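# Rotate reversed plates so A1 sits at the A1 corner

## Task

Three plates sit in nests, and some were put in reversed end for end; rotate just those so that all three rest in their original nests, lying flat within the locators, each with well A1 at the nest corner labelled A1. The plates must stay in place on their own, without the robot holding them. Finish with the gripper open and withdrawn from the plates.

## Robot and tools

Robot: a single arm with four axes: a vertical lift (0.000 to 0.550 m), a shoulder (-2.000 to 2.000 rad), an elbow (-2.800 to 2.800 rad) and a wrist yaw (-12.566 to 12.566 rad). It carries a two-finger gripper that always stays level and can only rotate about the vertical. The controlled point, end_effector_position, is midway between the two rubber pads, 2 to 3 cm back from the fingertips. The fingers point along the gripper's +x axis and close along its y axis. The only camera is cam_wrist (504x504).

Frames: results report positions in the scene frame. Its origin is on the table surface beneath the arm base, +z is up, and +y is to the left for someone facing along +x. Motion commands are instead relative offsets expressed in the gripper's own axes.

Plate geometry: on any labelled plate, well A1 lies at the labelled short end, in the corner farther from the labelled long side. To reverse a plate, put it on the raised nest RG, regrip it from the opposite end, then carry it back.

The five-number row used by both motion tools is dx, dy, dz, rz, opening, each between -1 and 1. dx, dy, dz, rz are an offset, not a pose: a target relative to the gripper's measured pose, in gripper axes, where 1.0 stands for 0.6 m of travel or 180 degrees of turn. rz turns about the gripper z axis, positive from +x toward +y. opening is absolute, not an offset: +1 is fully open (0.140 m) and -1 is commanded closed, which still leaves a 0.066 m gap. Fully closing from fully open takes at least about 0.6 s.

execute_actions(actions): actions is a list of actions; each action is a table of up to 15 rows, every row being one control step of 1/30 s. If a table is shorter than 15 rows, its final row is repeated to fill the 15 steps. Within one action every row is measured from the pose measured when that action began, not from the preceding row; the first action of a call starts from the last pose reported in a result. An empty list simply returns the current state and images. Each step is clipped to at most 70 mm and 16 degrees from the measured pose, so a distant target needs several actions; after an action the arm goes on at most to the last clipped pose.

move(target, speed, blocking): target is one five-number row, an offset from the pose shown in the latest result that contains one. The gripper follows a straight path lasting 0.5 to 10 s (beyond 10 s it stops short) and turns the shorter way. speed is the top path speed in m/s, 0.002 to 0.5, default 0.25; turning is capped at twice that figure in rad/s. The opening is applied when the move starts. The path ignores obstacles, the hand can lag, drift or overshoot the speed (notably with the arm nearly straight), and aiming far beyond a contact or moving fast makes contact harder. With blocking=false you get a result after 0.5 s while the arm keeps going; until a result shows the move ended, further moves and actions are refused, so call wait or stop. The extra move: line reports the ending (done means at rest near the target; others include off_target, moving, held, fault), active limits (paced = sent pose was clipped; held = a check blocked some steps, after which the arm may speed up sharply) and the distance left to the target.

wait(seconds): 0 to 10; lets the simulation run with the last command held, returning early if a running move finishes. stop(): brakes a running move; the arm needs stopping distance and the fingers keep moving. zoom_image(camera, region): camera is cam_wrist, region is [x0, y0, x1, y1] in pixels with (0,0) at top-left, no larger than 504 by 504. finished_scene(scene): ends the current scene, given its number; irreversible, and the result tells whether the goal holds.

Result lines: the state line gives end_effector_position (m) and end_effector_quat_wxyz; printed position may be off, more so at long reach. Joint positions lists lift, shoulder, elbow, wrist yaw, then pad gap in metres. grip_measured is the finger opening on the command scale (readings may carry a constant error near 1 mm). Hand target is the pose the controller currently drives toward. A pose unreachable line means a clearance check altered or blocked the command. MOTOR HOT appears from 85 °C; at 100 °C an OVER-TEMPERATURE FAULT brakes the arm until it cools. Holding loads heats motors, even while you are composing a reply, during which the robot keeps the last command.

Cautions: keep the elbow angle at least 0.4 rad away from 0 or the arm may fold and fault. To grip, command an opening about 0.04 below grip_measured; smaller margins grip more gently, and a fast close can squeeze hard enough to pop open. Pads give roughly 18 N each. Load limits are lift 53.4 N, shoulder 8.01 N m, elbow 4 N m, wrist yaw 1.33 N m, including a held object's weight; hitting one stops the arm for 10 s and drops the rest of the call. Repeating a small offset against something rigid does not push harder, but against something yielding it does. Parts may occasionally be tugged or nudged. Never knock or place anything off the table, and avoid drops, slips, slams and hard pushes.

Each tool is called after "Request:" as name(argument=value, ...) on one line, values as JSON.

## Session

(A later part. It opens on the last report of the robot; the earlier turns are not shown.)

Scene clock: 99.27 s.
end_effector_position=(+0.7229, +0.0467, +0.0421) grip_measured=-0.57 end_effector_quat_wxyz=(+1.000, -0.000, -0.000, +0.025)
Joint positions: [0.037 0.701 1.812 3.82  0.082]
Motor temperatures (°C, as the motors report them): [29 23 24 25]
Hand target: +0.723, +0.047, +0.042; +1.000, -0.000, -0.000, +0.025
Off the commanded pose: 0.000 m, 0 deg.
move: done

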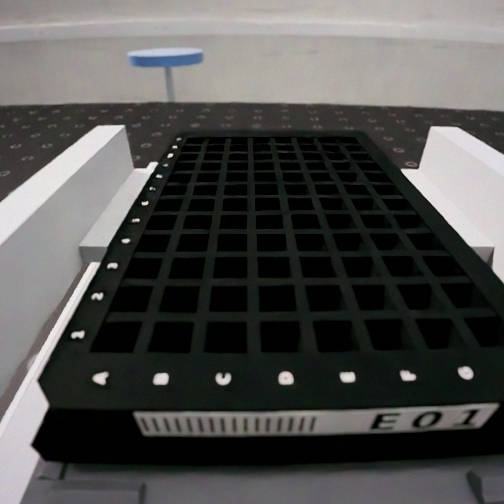

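Request:
move(target=[0.001, 0, -0.008, 0, -0.61], speed=0.015)

Request:
zoom_image(camera="cam_wrist", region=[0, 380, 504, 504])

Scene clock: 100.27 s.
end_effector_position=(+0.7235, +0.0468, +0.0373) grip_measured=-0.57 end_effector_quat_wxyz=(+1.000, -0.000, -0.000, +0.025)
Joint positions: [0.032 0.7   1.816 3.818 0.082]
Motor temperatures (°C, as the motors report them): [29 23 24 25]
Hand target: +0.723, +0.047, +0.037; +1.000, -0.000, -0.000, +0.025
Off the commanded pose: 0.000 m, 0 deg.
move: done

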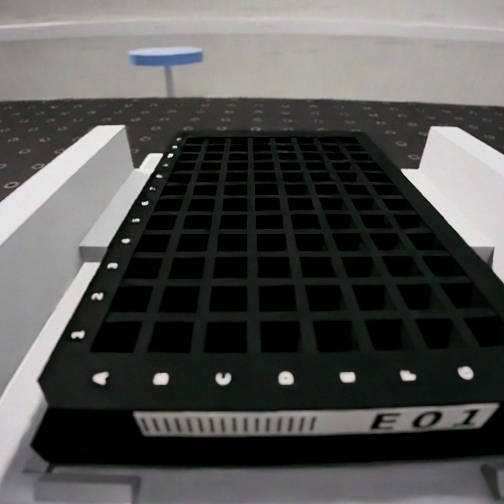

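Region (0, 380, 504, 504) of cam_wrist's 504x504 image, scaled by 1.000; it fills the top 124 rows of this view, and the rest is white.

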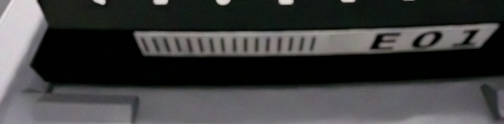

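Looks aligned. Lower to seat.

Request:
move(target=[0, 0, -0.0065, 0, -0.61], speed=0.01)

Scene clock: 101.07 s.
end_effector_position=(+0.7233, +0.0468, +0.0340) grip_measured=-0.57 end_effector_quat_wxyz=(+1.000, -0.000, -0.000, +0.026)
Joint positions: [0.029 0.7   1.815 3.82  0.082]
Motor temperatures (°C, as the motors report them): [29 23 24 25]
Hand target: +0.723, +0.047, +0.033; +1.000, -0.000, -0.000, +0.025
Off the commanded pose: 0.001 m, 0 deg.
move: done

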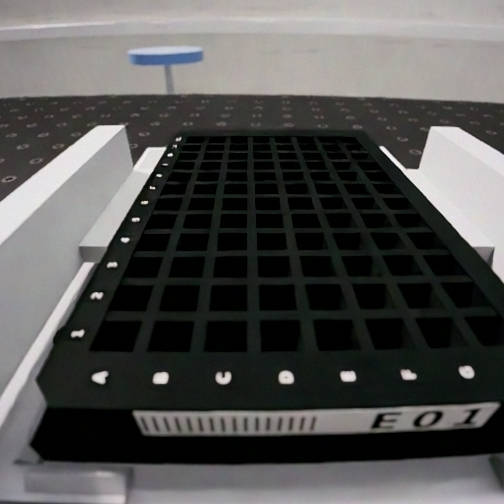

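Request:
execute_actions(actions=[[[0,0,0.001,0,-0.45]],[[0,0,0,0,0.2]]])

Scene clock: 102.13 s.
end_effector_position=(+0.7233, +0.0467, +0.0346) grip_measured=+0.20 end_effector_quat_wxyz=(+1.000, -0.000, -0.000, +0.026)
Joint positions: [0.03  0.7   1.815 3.82  0.11 ]
Motor temperatures (°C, as the motors report them): [29 23 24 25]
Hand target: +0.723, +0.047, +0.035; +1.000, -0.000, -0.000, +0.026
Off the commanded pose: 0.000 m, 0 deg.

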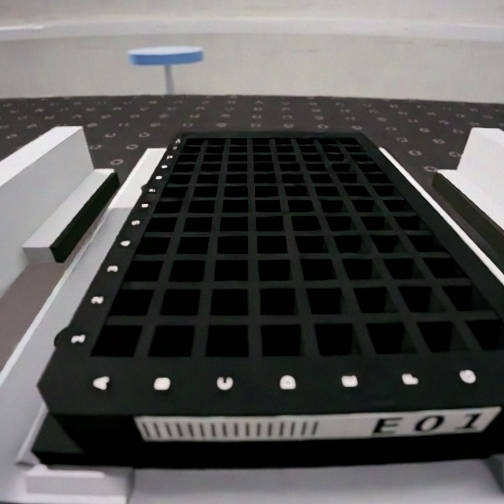

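Request:
move(target=[0, 0, 0.04, 0, 1], speed=0.1)

Scene clock: 104.53 s.
end_effector_position=(+0.7233, +0.0467, +0.0587) grip_measured=+0.99 end_effector_quat_wxyz=(+1.000, -0.000, -0.000, +0.026)
Joint positions: [0.054 0.7   1.815 3.82  0.14 ]
Motor temperatures (°C, as the motors report them): [29 23 24 25]
Hand target: +0.723, +0.047, +0.059; +1.000, -0.000, -0.000, +0.026
Off the commanded pose: 0.000 m, 0 deg.
move: done

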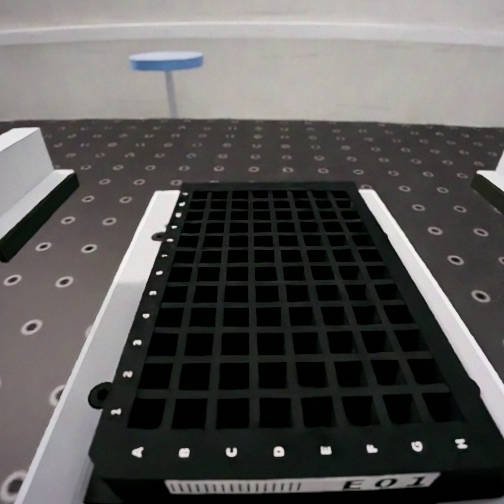

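Request:
move(target=[-0.1628, -0.5201, 0, -0.1916, 1], speed=0.4)

Scene clock: 106.10 s.
end_effector_position=(+0.6420, -0.2700, +0.0587) grip_measured=+0.99 end_effector_quat_wxyz=(+0.962, -0.000, -0.000, -0.272)
Joint positions: [0.054 0.118 1.747 3.867 0.14 ]
Motor temperatures (°C, as the motors report them): [29 23 24 25]
Hand target: +0.642, -0.270, +0.059; +0.962, -0.000, -0.000, -0.272
Off the commanded pose: 0.000 m, 0 deg.
move: done

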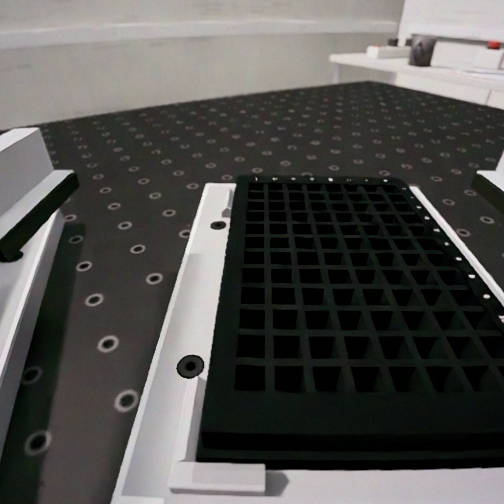

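Request:
move(target=[0.016, -0.041, 0, -0.005, 1], speed=0.15)

Scene clock: 107.13 s.
end_effector_position=(+0.6372, -0.2961, +0.0587) grip_measured=+0.99 end_effector_quat_wxyz=(+0.960, -0.000, -0.000, -0.280)
Joint positions: [0.054 0.037 1.805 3.874 0.14 ]
Motor temperatures (°C, as the motors report them): [29 23 24 25]
Hand target: +0.637, -0.296, +0.059; +0.960, -0.000, -0.000, -0.280
Off the commanded pose: 0.000 m, 0 deg.
move: done

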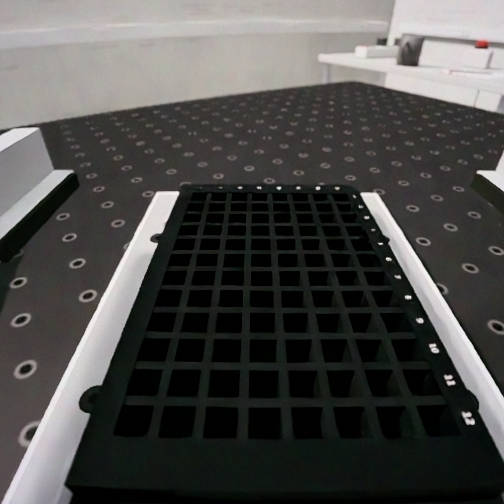

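Request:
move(target=[0, 0.0035, -0.041, -0.005, -0.1], speed=0.06)

Scene clock: 108.23 s.
end_effector_position=(+0.6383, -0.2944, +0.0340) grip_measured=-0.10 end_effector_quat_wxyz=(+0.958, -0.000, -0.000, -0.287)
Joint positions: [0.029 0.047 1.805 3.848 0.099]
Motor temperatures (°C, as the motors report them): [29 23 24 25]
Hand target: +0.638, -0.294, +0.034; +0.958, -0.000, -0.000, -0.287
Off the commanded pose: 0.000 m, 0 deg.
move: done

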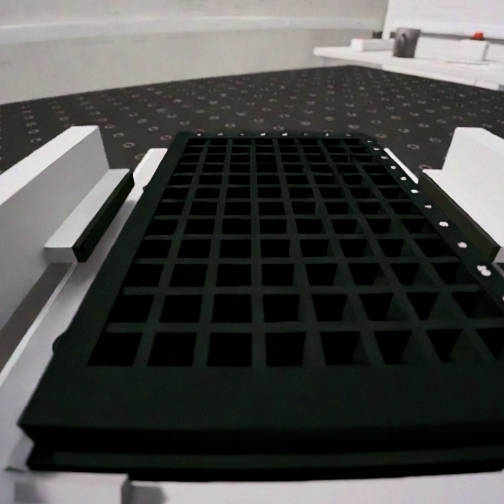

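Request:
execute_actions(actions=[[[-0.005,0,0,0,-0.3]],[[0,0,0,0,-0.5]]])

Scene clock: 109.40 s.
end_effector_position=(+0.6357, -0.2928, +0.0340) grip_measured=-0.50 end_effector_quat_wxyz=(+0.958, -0.000, -0.000, -0.287)
Joint positions: [0.029 0.056 1.787 3.858 0.084]
Motor temperatures (°C, as the motors report them): [29 23 24 25]
Hand target: +0.636, -0.293, +0.034; +0.958, -0.000, -0.000, -0.287
Off the commanded pose: 0.000 m, 0 deg.

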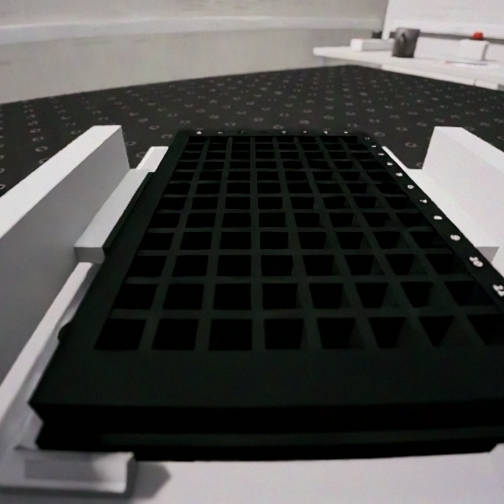

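Request:
execute_actions(actions=[[[0,-0.002,0,0,-0.55]],[[0,0,0,0,-0.61]]])

Scene clock: 110.53 s.
end_effector_position=(+0.6352, -0.2937, +0.0340) grip_measured=-0.57 end_effector_quat_wxyz=(+0.958, -0.000, -0.000, -0.287)
Joint positions: [0.029 0.053 1.786 3.862 0.082]
Motor temperatures (°C, as the motors report them): [29 23 24 25]
Hand target: +0.635, -0.294, +0.034; +0.958, -0.000, -0.000, -0.288
Off the commanded pose: 0.000 m, 0 deg.

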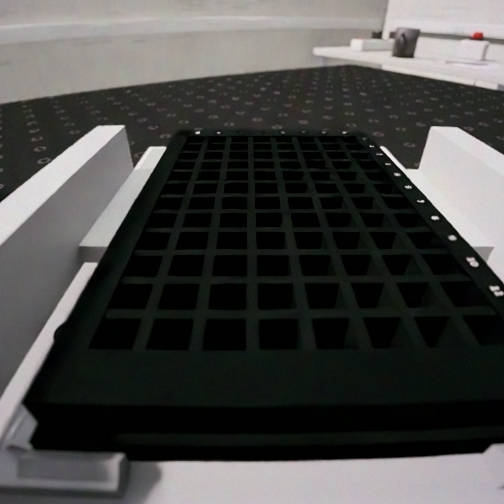

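Request:
move(target=[0, 0, 0.085, 0, -0.61], speed=0.12)

Request:
move(target=[-0.576, -0.4654, 0.015, 0.2069, -0.61], speed=0.35)

Scene clock: 112.03 s.
end_effector_position=(+0.6352, -0.2937, +0.0850) grip_measured=-0.57 end_effector_quat_wxyz=(+0.958, -0.000, -0.000, -0.287)
Joint positions: [0.08  0.053 1.786 3.862 0.082]
Motor temperatures (°C, as the motors report them): [29 23 24 25]
Hand target: +0.635, -0.294, +0.085; +0.958, -0.000, -0.000, -0.287
Off the commanded pose: 0.000 m, 0 deg.
move: done

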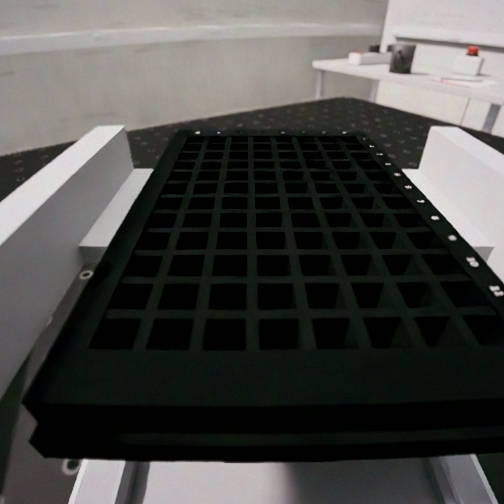

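Scene clock: 113.83 s.
end_effector_position=(+0.1932, -0.3373, +0.0940) grip_measured=-0.57 end_effector_quat_wxyz=(+0.999, -0.000, -0.000, +0.034)
Joint positions: [ 0.089 -1.196  1.563  5.983  0.082]
Motor temperatures (°C, as the motors report them): [29 23 24 25]
Hand target: +0.193, -0.337, +0.094; +0.999, -0.000, -0.000, +0.034
Off the commanded pose: 0.001 m, 0 deg.
move: done

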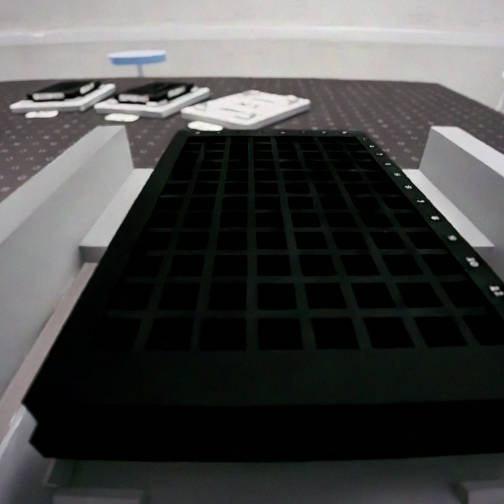

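Lower to just above seat.

Request:
move(target=[0, 0.0005, -0.015, 0, -0.61], speed=0.025)

Request:
zoom_image(camera="cam_wrist", region=[0, 380, 504, 504])

Scene clock: 114.67 s.
end_effector_position=(+0.1932, -0.3371, +0.0849) grip_measured=-0.57 end_effector_quat_wxyz=(+0.999, -0.000, -0.000, +0.034)
Joint positions: [ 0.08  -1.196  1.562  5.984  0.082]
Motor temperatures (°C, as the motors report them): [29 23 24 25]
Hand target: +0.193, -0.337, +0.085; +0.999, -0.000, -0.000, +0.034
Off the commanded pose: 0.000 m, 0 deg.
move: done

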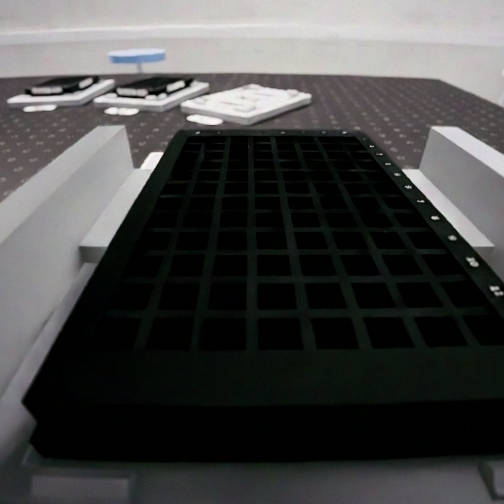

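Region (0, 380, 504, 504) of cam_wrist's 504x504 image, scaled by 1.000; it fills the top 124 rows of this view, and the rest is white.

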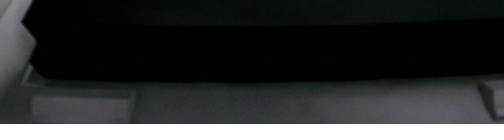

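Request:
move(target=[0, 0, -0.0055, 0, -0.61], speed=0.01)

Scene clock: 115.43 s.
end_effector_position=(+0.1930, -0.3370, +0.0819) grip_measured=-0.57 end_effector_quat_wxyz=(+0.999, -0.000, -0.000, +0.033)
Joint positions: [ 0.077 -1.196  1.562  5.985  0.082]
Motor temperatures (°C, as the motors report them): [29 23 24 25]
Hand target: +0.193, -0.337, +0.082; +0.999, -0.000, -0.000, +0.034
Off the commanded pose: 0.000 m, 0 deg.
move: done

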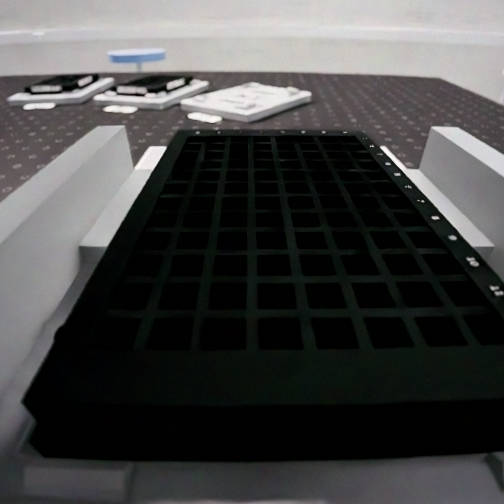

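Seated. Release, rise, rotate.

Request:
execute_actions(actions=[[[0,0,0.0005,0,-0.45]],[[0,0,0.004,0,1],[0,0,0.004,0,1],[0,0,0.004,0,1],[0,0,0.004,0,1],[0,0,0.004,0,1],[0,0,0.01,0,1],[0,0,0.018,0,1],[0,0,0.026,0,1],[0,0,0.033,0,1]]])

Request:
move(target=[0, 0, 0.002, 0.9995, 1], speed=0.5)

Scene clock: 116.60 s.
end_effector_position=(+0.1929, -0.3370, +0.1021) grip_measured=+0.99 end_effector_quat_wxyz=(+0.999, -0.000, -0.000, +0.033)
Joint positions: [ 0.097 -1.196  1.562  5.985  0.14 ]
Motor temperatures (°C, as the motors report them): [29 23 24 25]
Hand target: +0.193, -0.337, +0.102; +0.999, -0.000, -0.000, +0.033
Off the commanded pose: 0.000 m, 0 deg.

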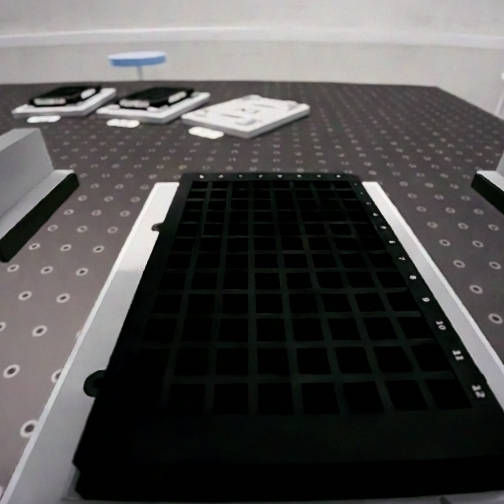

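Scene clock: 120.17 s.
end_effector_position=(+0.1929, -0.3366, +0.1032) grip_measured=+0.99 end_effector_quat_wxyz=(-0.033, -0.000, -0.000, +0.999)
Joint positions: [ 0.098 -0.401  1.542  8.35   0.14 ]
Motor temperatures (°C, as the motors report them): [29 23 24 25]
Hand target: +0.193, -0.337, +0.103; -0.033, -0.000, -0.000, +0.999
Off the commanded pose: 0.000 m, 0 deg.
move: done

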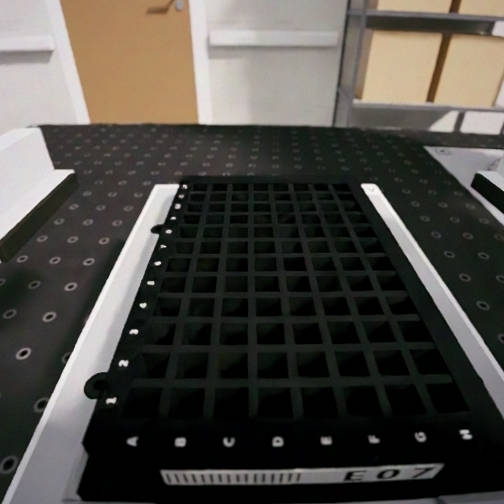

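Request:
move(target=[0, 0, -0.0348, 0.001, -0.25], speed=0.07)

Request:
execute_actions(actions=[[[0,0,0,0,-0.5]],[[0,0,0,0,-0.61]]])

Scene clock: 122.37 s.
end_effector_position=(+0.1928, -0.3366, +0.0823) grip_measured=-0.25 end_effector_quat_wxyz=(-0.034, -0.000, -0.000, +0.999)
Joint positions: [ 0.077 -0.4    1.539  8.354  0.094]
Motor temperatures (°C, as the motors report them): [29 23 24 25]
Hand target: +0.193, -0.337, +0.082; -0.034, -0.000, -0.000, +0.999
Off the commanded pose: 0.000 m, 0 deg.
move: done

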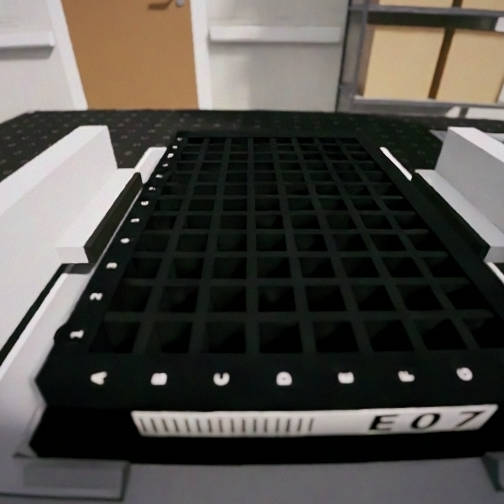

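Scene clock: 123.37 s.
end_effector_position=(+0.1928, -0.3366, +0.0823) grip_measured=-0.57 end_effector_quat_wxyz=(-0.034, -0.000, -0.000, +0.999)
Joint positions: [ 0.077 -0.4    1.539  8.354  0.082]
Motor temperatures (°C, as the motors report them): [29 23 24 25]
Hand target: +0.193, -0.337, +0.082; -0.034, -0.000, -0.000, +0.999
Off the commanded pose: 0.000 m, 0 deg.

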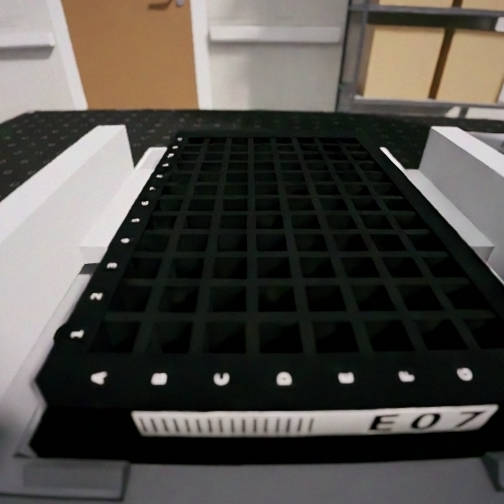

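Request:
move(target=[0, 0, 0.038, 0, -0.61], speed=0.1)

Request:
move(target=[-0.7411, -0.0205, -0.066, 0.7930, -0.61], speed=0.4)

Scene clock: 124.60 s.
end_effector_position=(+0.1928, -0.3366, +0.1052) grip_measured=-0.57 end_effector_quat_wxyz=(-0.034, -0.000, -0.000, +0.999)
Joint positions: [ 0.1   -0.4    1.54   8.354  0.082]
Motor temperatures (°C, as the motors report them): [29 23 24 25]
Hand target: +0.193, -0.337, +0.105; -0.034, -0.000, -0.000, +0.999
Off the commanded pose: 0.000 m, 0 deg.
move: done

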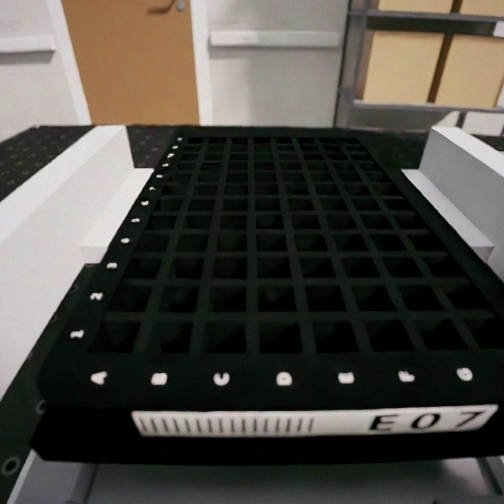

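Scene clock: 128.10 s.
end_effector_position=(+0.6354, -0.2940, +0.0656) grip_measured=-0.57 end_effector_quat_wxyz=(+0.958, +0.000, +0.000, -0.287)
Joint positions: [ 0.061  0.051  1.789 10.144  0.082]
Motor temperatures (°C, as the motors report them): [29 23 24 25]
Hand target: +0.635, -0.294, +0.066; +0.958, +0.000, +0.000, -0.287
Off the commanded pose: 0.000 m, 0 deg.
move: done

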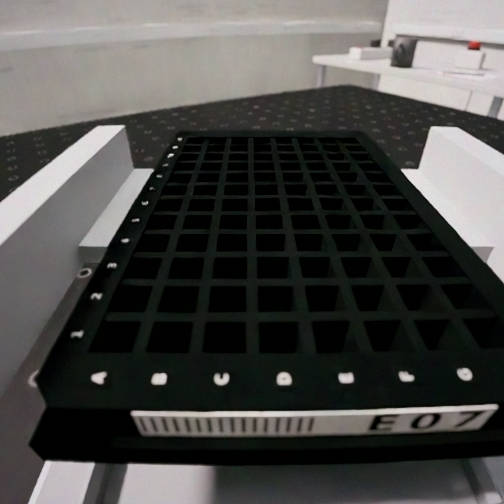

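Request:
move(target=[0.0005, 0, -0.047, 0, -0.61], speed=0.05)

Request:
zoom_image(camera="cam_wrist", region=[0, 380, 504, 504])

Scene clock: 129.00 s.
end_effector_position=(+0.6357, -0.2940, +0.0373) grip_measured=-0.57 end_effector_quat_wxyz=(+0.958, +0.000, +0.000, -0.287)
Joint positions: [ 0.032  0.051  1.791 10.144  0.082]
Motor temperatures (°C, as the motors report them): [29 23 24 25]
Hand target: +0.636, -0.294, +0.037; +0.958, +0.000, +0.000, -0.287
Off the commanded pose: 0.000 m, 0 deg.
move: done

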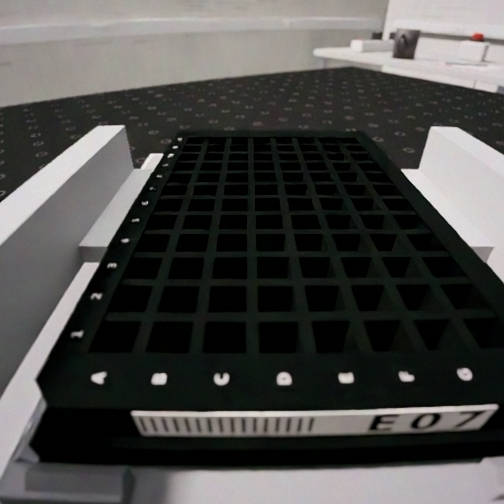

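Region (0, 380, 504, 504) of cam_wrist's 504x504 image, scaled by 1.000; it fills the top 124 rows of this view, and the rest is white.

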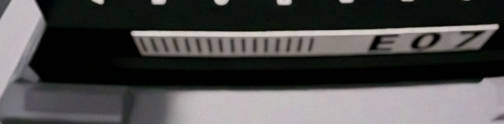

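Request:
move(target=[0.0028, -0.0005, -0.001, 0, -0.61], speed=0.01)

Request:
zoom_image(camera="cam_wrist", region=[0, 380, 504, 504])

Scene clock: 130.17 s.
end_effector_position=(+0.6363, -0.2945, +0.0369) grip_measured=-0.57 end_effector_quat_wxyz=(+0.958, +0.000, +0.000, -0.286)
Joint positions: [ 0.032  0.048  1.795 10.144  0.082]
Motor temperatures (°C, as the motors report them): [29 23 24 25]
Hand target: +0.637, -0.295, +0.037; +0.958, +0.000, +0.000, -0.287
Off the commanded pose: 0.001 m, 0 deg.
move: done

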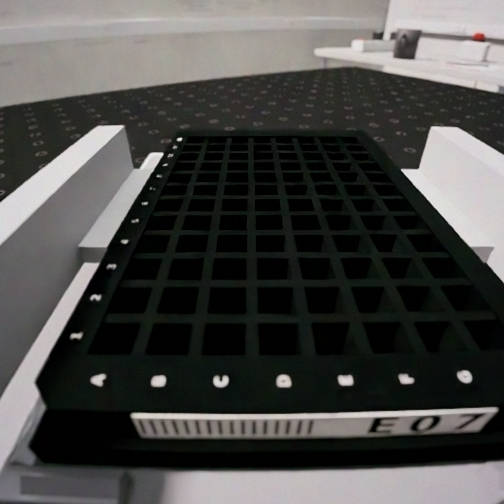

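Region (0, 380, 504, 504) of cam_wrist's 504x504 image, scaled by 1.000; it fills the top 124 rows of this view, and the rest is white.

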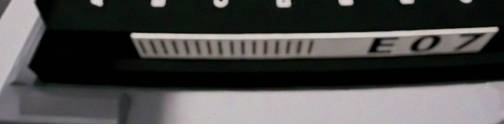

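Request:
move(target=[-0.001, 0, -0.005, 0, -0.61], speed=0.008)

Scene clock: 131.03 s.
end_effector_position=(+0.6358, -0.2941, +0.0342) grip_measured=-0.57 end_effector_quat_wxyz=(+0.958, +0.000, +0.000, -0.285)
Joint positions: [ 0.029  0.049  1.791 10.147  0.082]
Motor temperatures (°C, as the motors report them): [29 23 24 25]
Hand target: +0.636, -0.294, +0.034; +0.958, +0.000, +0.000, -0.286
Off the commanded pose: 0.000 m, 0 deg.
move: done

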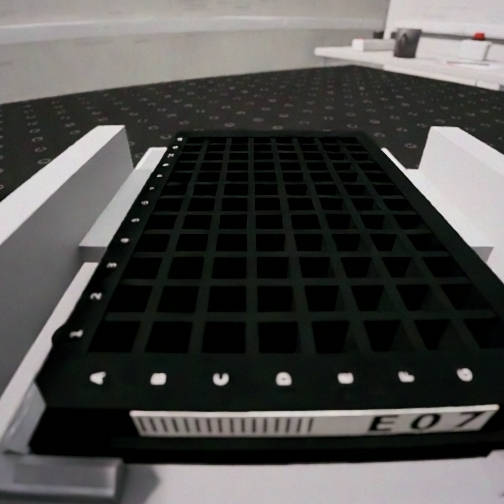

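Request:
execute_actions(actions=[[[0,0,0,0,-0.45]],[[0,0,0.001,0,0.2]]])

Scene clock: 132.13 s.
end_effector_position=(+0.6358, -0.2941, +0.0349) grip_measured=+0.20 end_effector_quat_wxyz=(+0.958, +0.000, +0.000, -0.285)
Joint positions: [ 0.03   0.049  1.791 10.147  0.11 ]
Motor temperatures (°C, as the motors report them): [29 23 24 25]
Hand target: +0.636, -0.294, +0.035; +0.958, +0.000, +0.000, -0.285
Off the commanded pose: 0.000 m, 0 deg.

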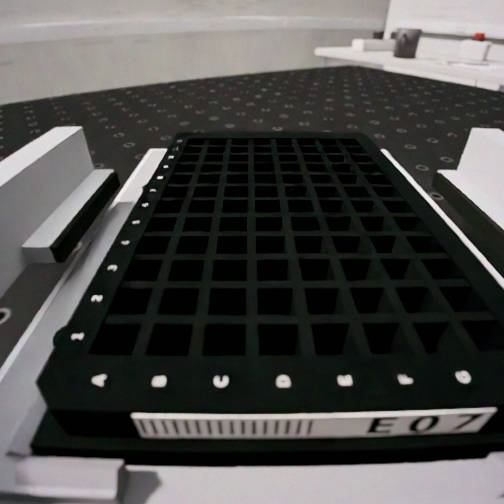

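Request:
move(target=[0, 0, 0.045, 0, 1], speed=0.1)

Request:
move(target=[-0.2, 0.03, 0.03, 0.03, 1], speed=0.3)

Scene clock: 133.03 s.
end_effector_position=(+0.6358, -0.2941, +0.0619) grip_measured=+0.99 end_effector_quat_wxyz=(+0.958, +0.000, +0.000, -0.285)
Joint positions: [ 0.057  0.049  1.791 10.147  0.14 ]
Motor temperatures (°C, as the motors report them): [29 23 24 25]
Hand target: +0.636, -0.294, +0.062; +0.958, +0.000, +0.000, -0.285
Off the commanded pose: 0.000 m, 0 deg.
move: done

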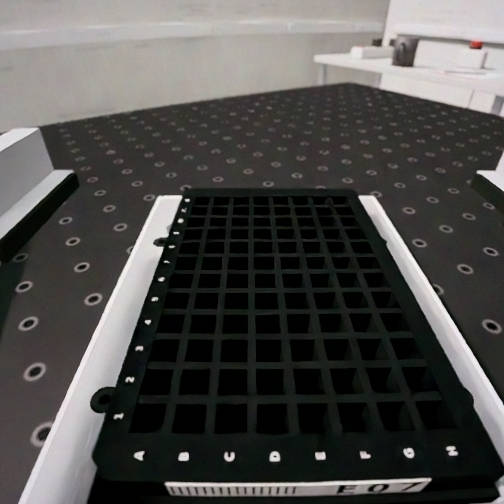

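Scene clock: 133.87 s.
end_effector_position=(+0.5451, -0.2135, +0.0799) grip_measured=+0.99 end_effector_quat_wxyz=(+0.971, +0.000, +0.000, -0.240)
Joint positions: [ 0.075  0.331  1.162 10.588  0.14 ]
Motor temperatures (°C, as the motors report them): [29 23 24 25]
Hand target: +0.545, -0.214, +0.080; +0.971, +0.000, +0.000, -0.240
Off the commanded pose: 0.000 m, 0 deg.
move: done

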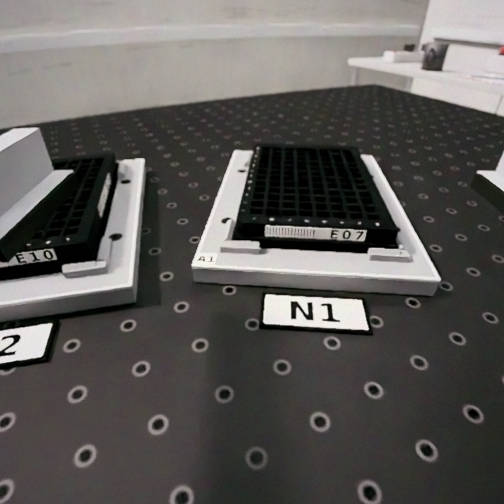

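Request:
zoom_image(camera="cam_wrist", region=[180, 130, 450, 310])

Region (180, 130, 450, 310) of cam_wrist's 504x504 image, scaled by 1.867, with more detail than that image has.

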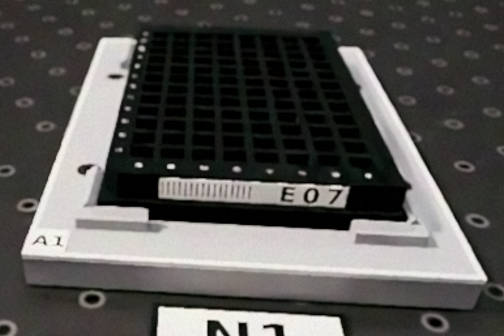

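Request:
move(target=[-0.149, 0.2295, 0.02, 0.138, 1], speed=0.4)

Request:
zoom_image(camera="cam_wrist", region=[0, 120, 504, 330])

Scene clock: 135.23 s.
end_effector_position=(+0.5300, -0.0499, +0.0919) grip_measured=+0.99 end_effector_quat_wxyz=(+1.000, +0.000, +0.000, -0.025)
Joint positions: [ 0.087  0.779  0.858 10.879  0.14 ]
Motor temperatures (°C, as the motors report them): [29 23 24 25]
Hand target: +0.530, -0.050, +0.092; +1.000, +0.000, +0.000, -0.026
Off the commanded pose: 0.000 m, 0 deg.
move: done

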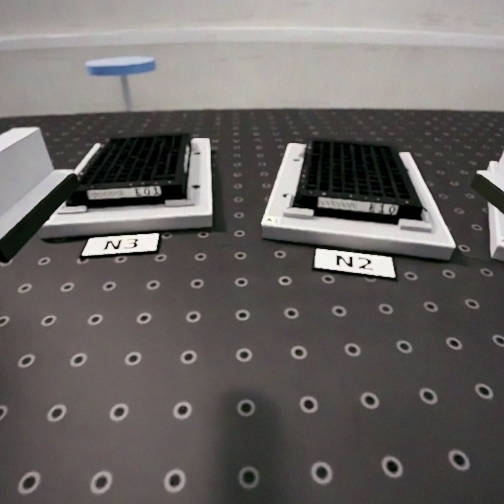

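Region (0, 120, 504, 330) of cam_wrist's 504x504 image, scaled by 1.000; it fills the top 210 rows of this view, and the rest is white.

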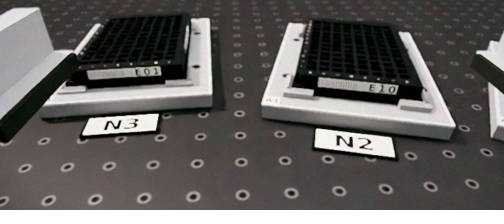

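Request:
zoom_image(camera="cam_wrist", region=[250, 125, 470, 270])

Request:
zoom_image(camera="cam_wrist", region=[30, 120, 240, 260])

Region (250, 125, 470, 270) of cam_wrist's 504x504 image, scaled by 2.291, with more detail than that image has; it fills the top 332 rows of this view, and the rest is white.

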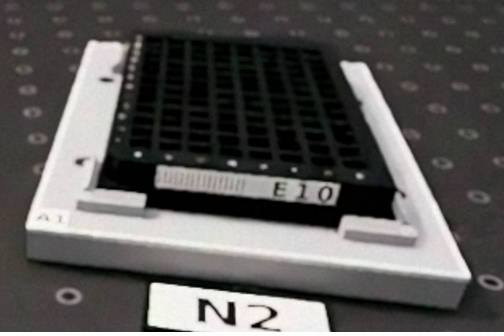

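Region (30, 120, 240, 260) of cam_wrist's 504x504 image, scaled by 2.400, with more detail than that image has.

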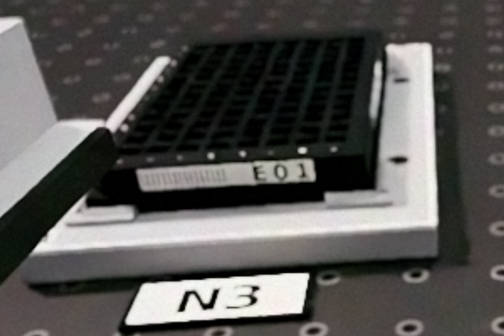

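All three plates are seated with the correct orientation.

Request:
finished_scene(scene=1)

The scene is finished: the task was done.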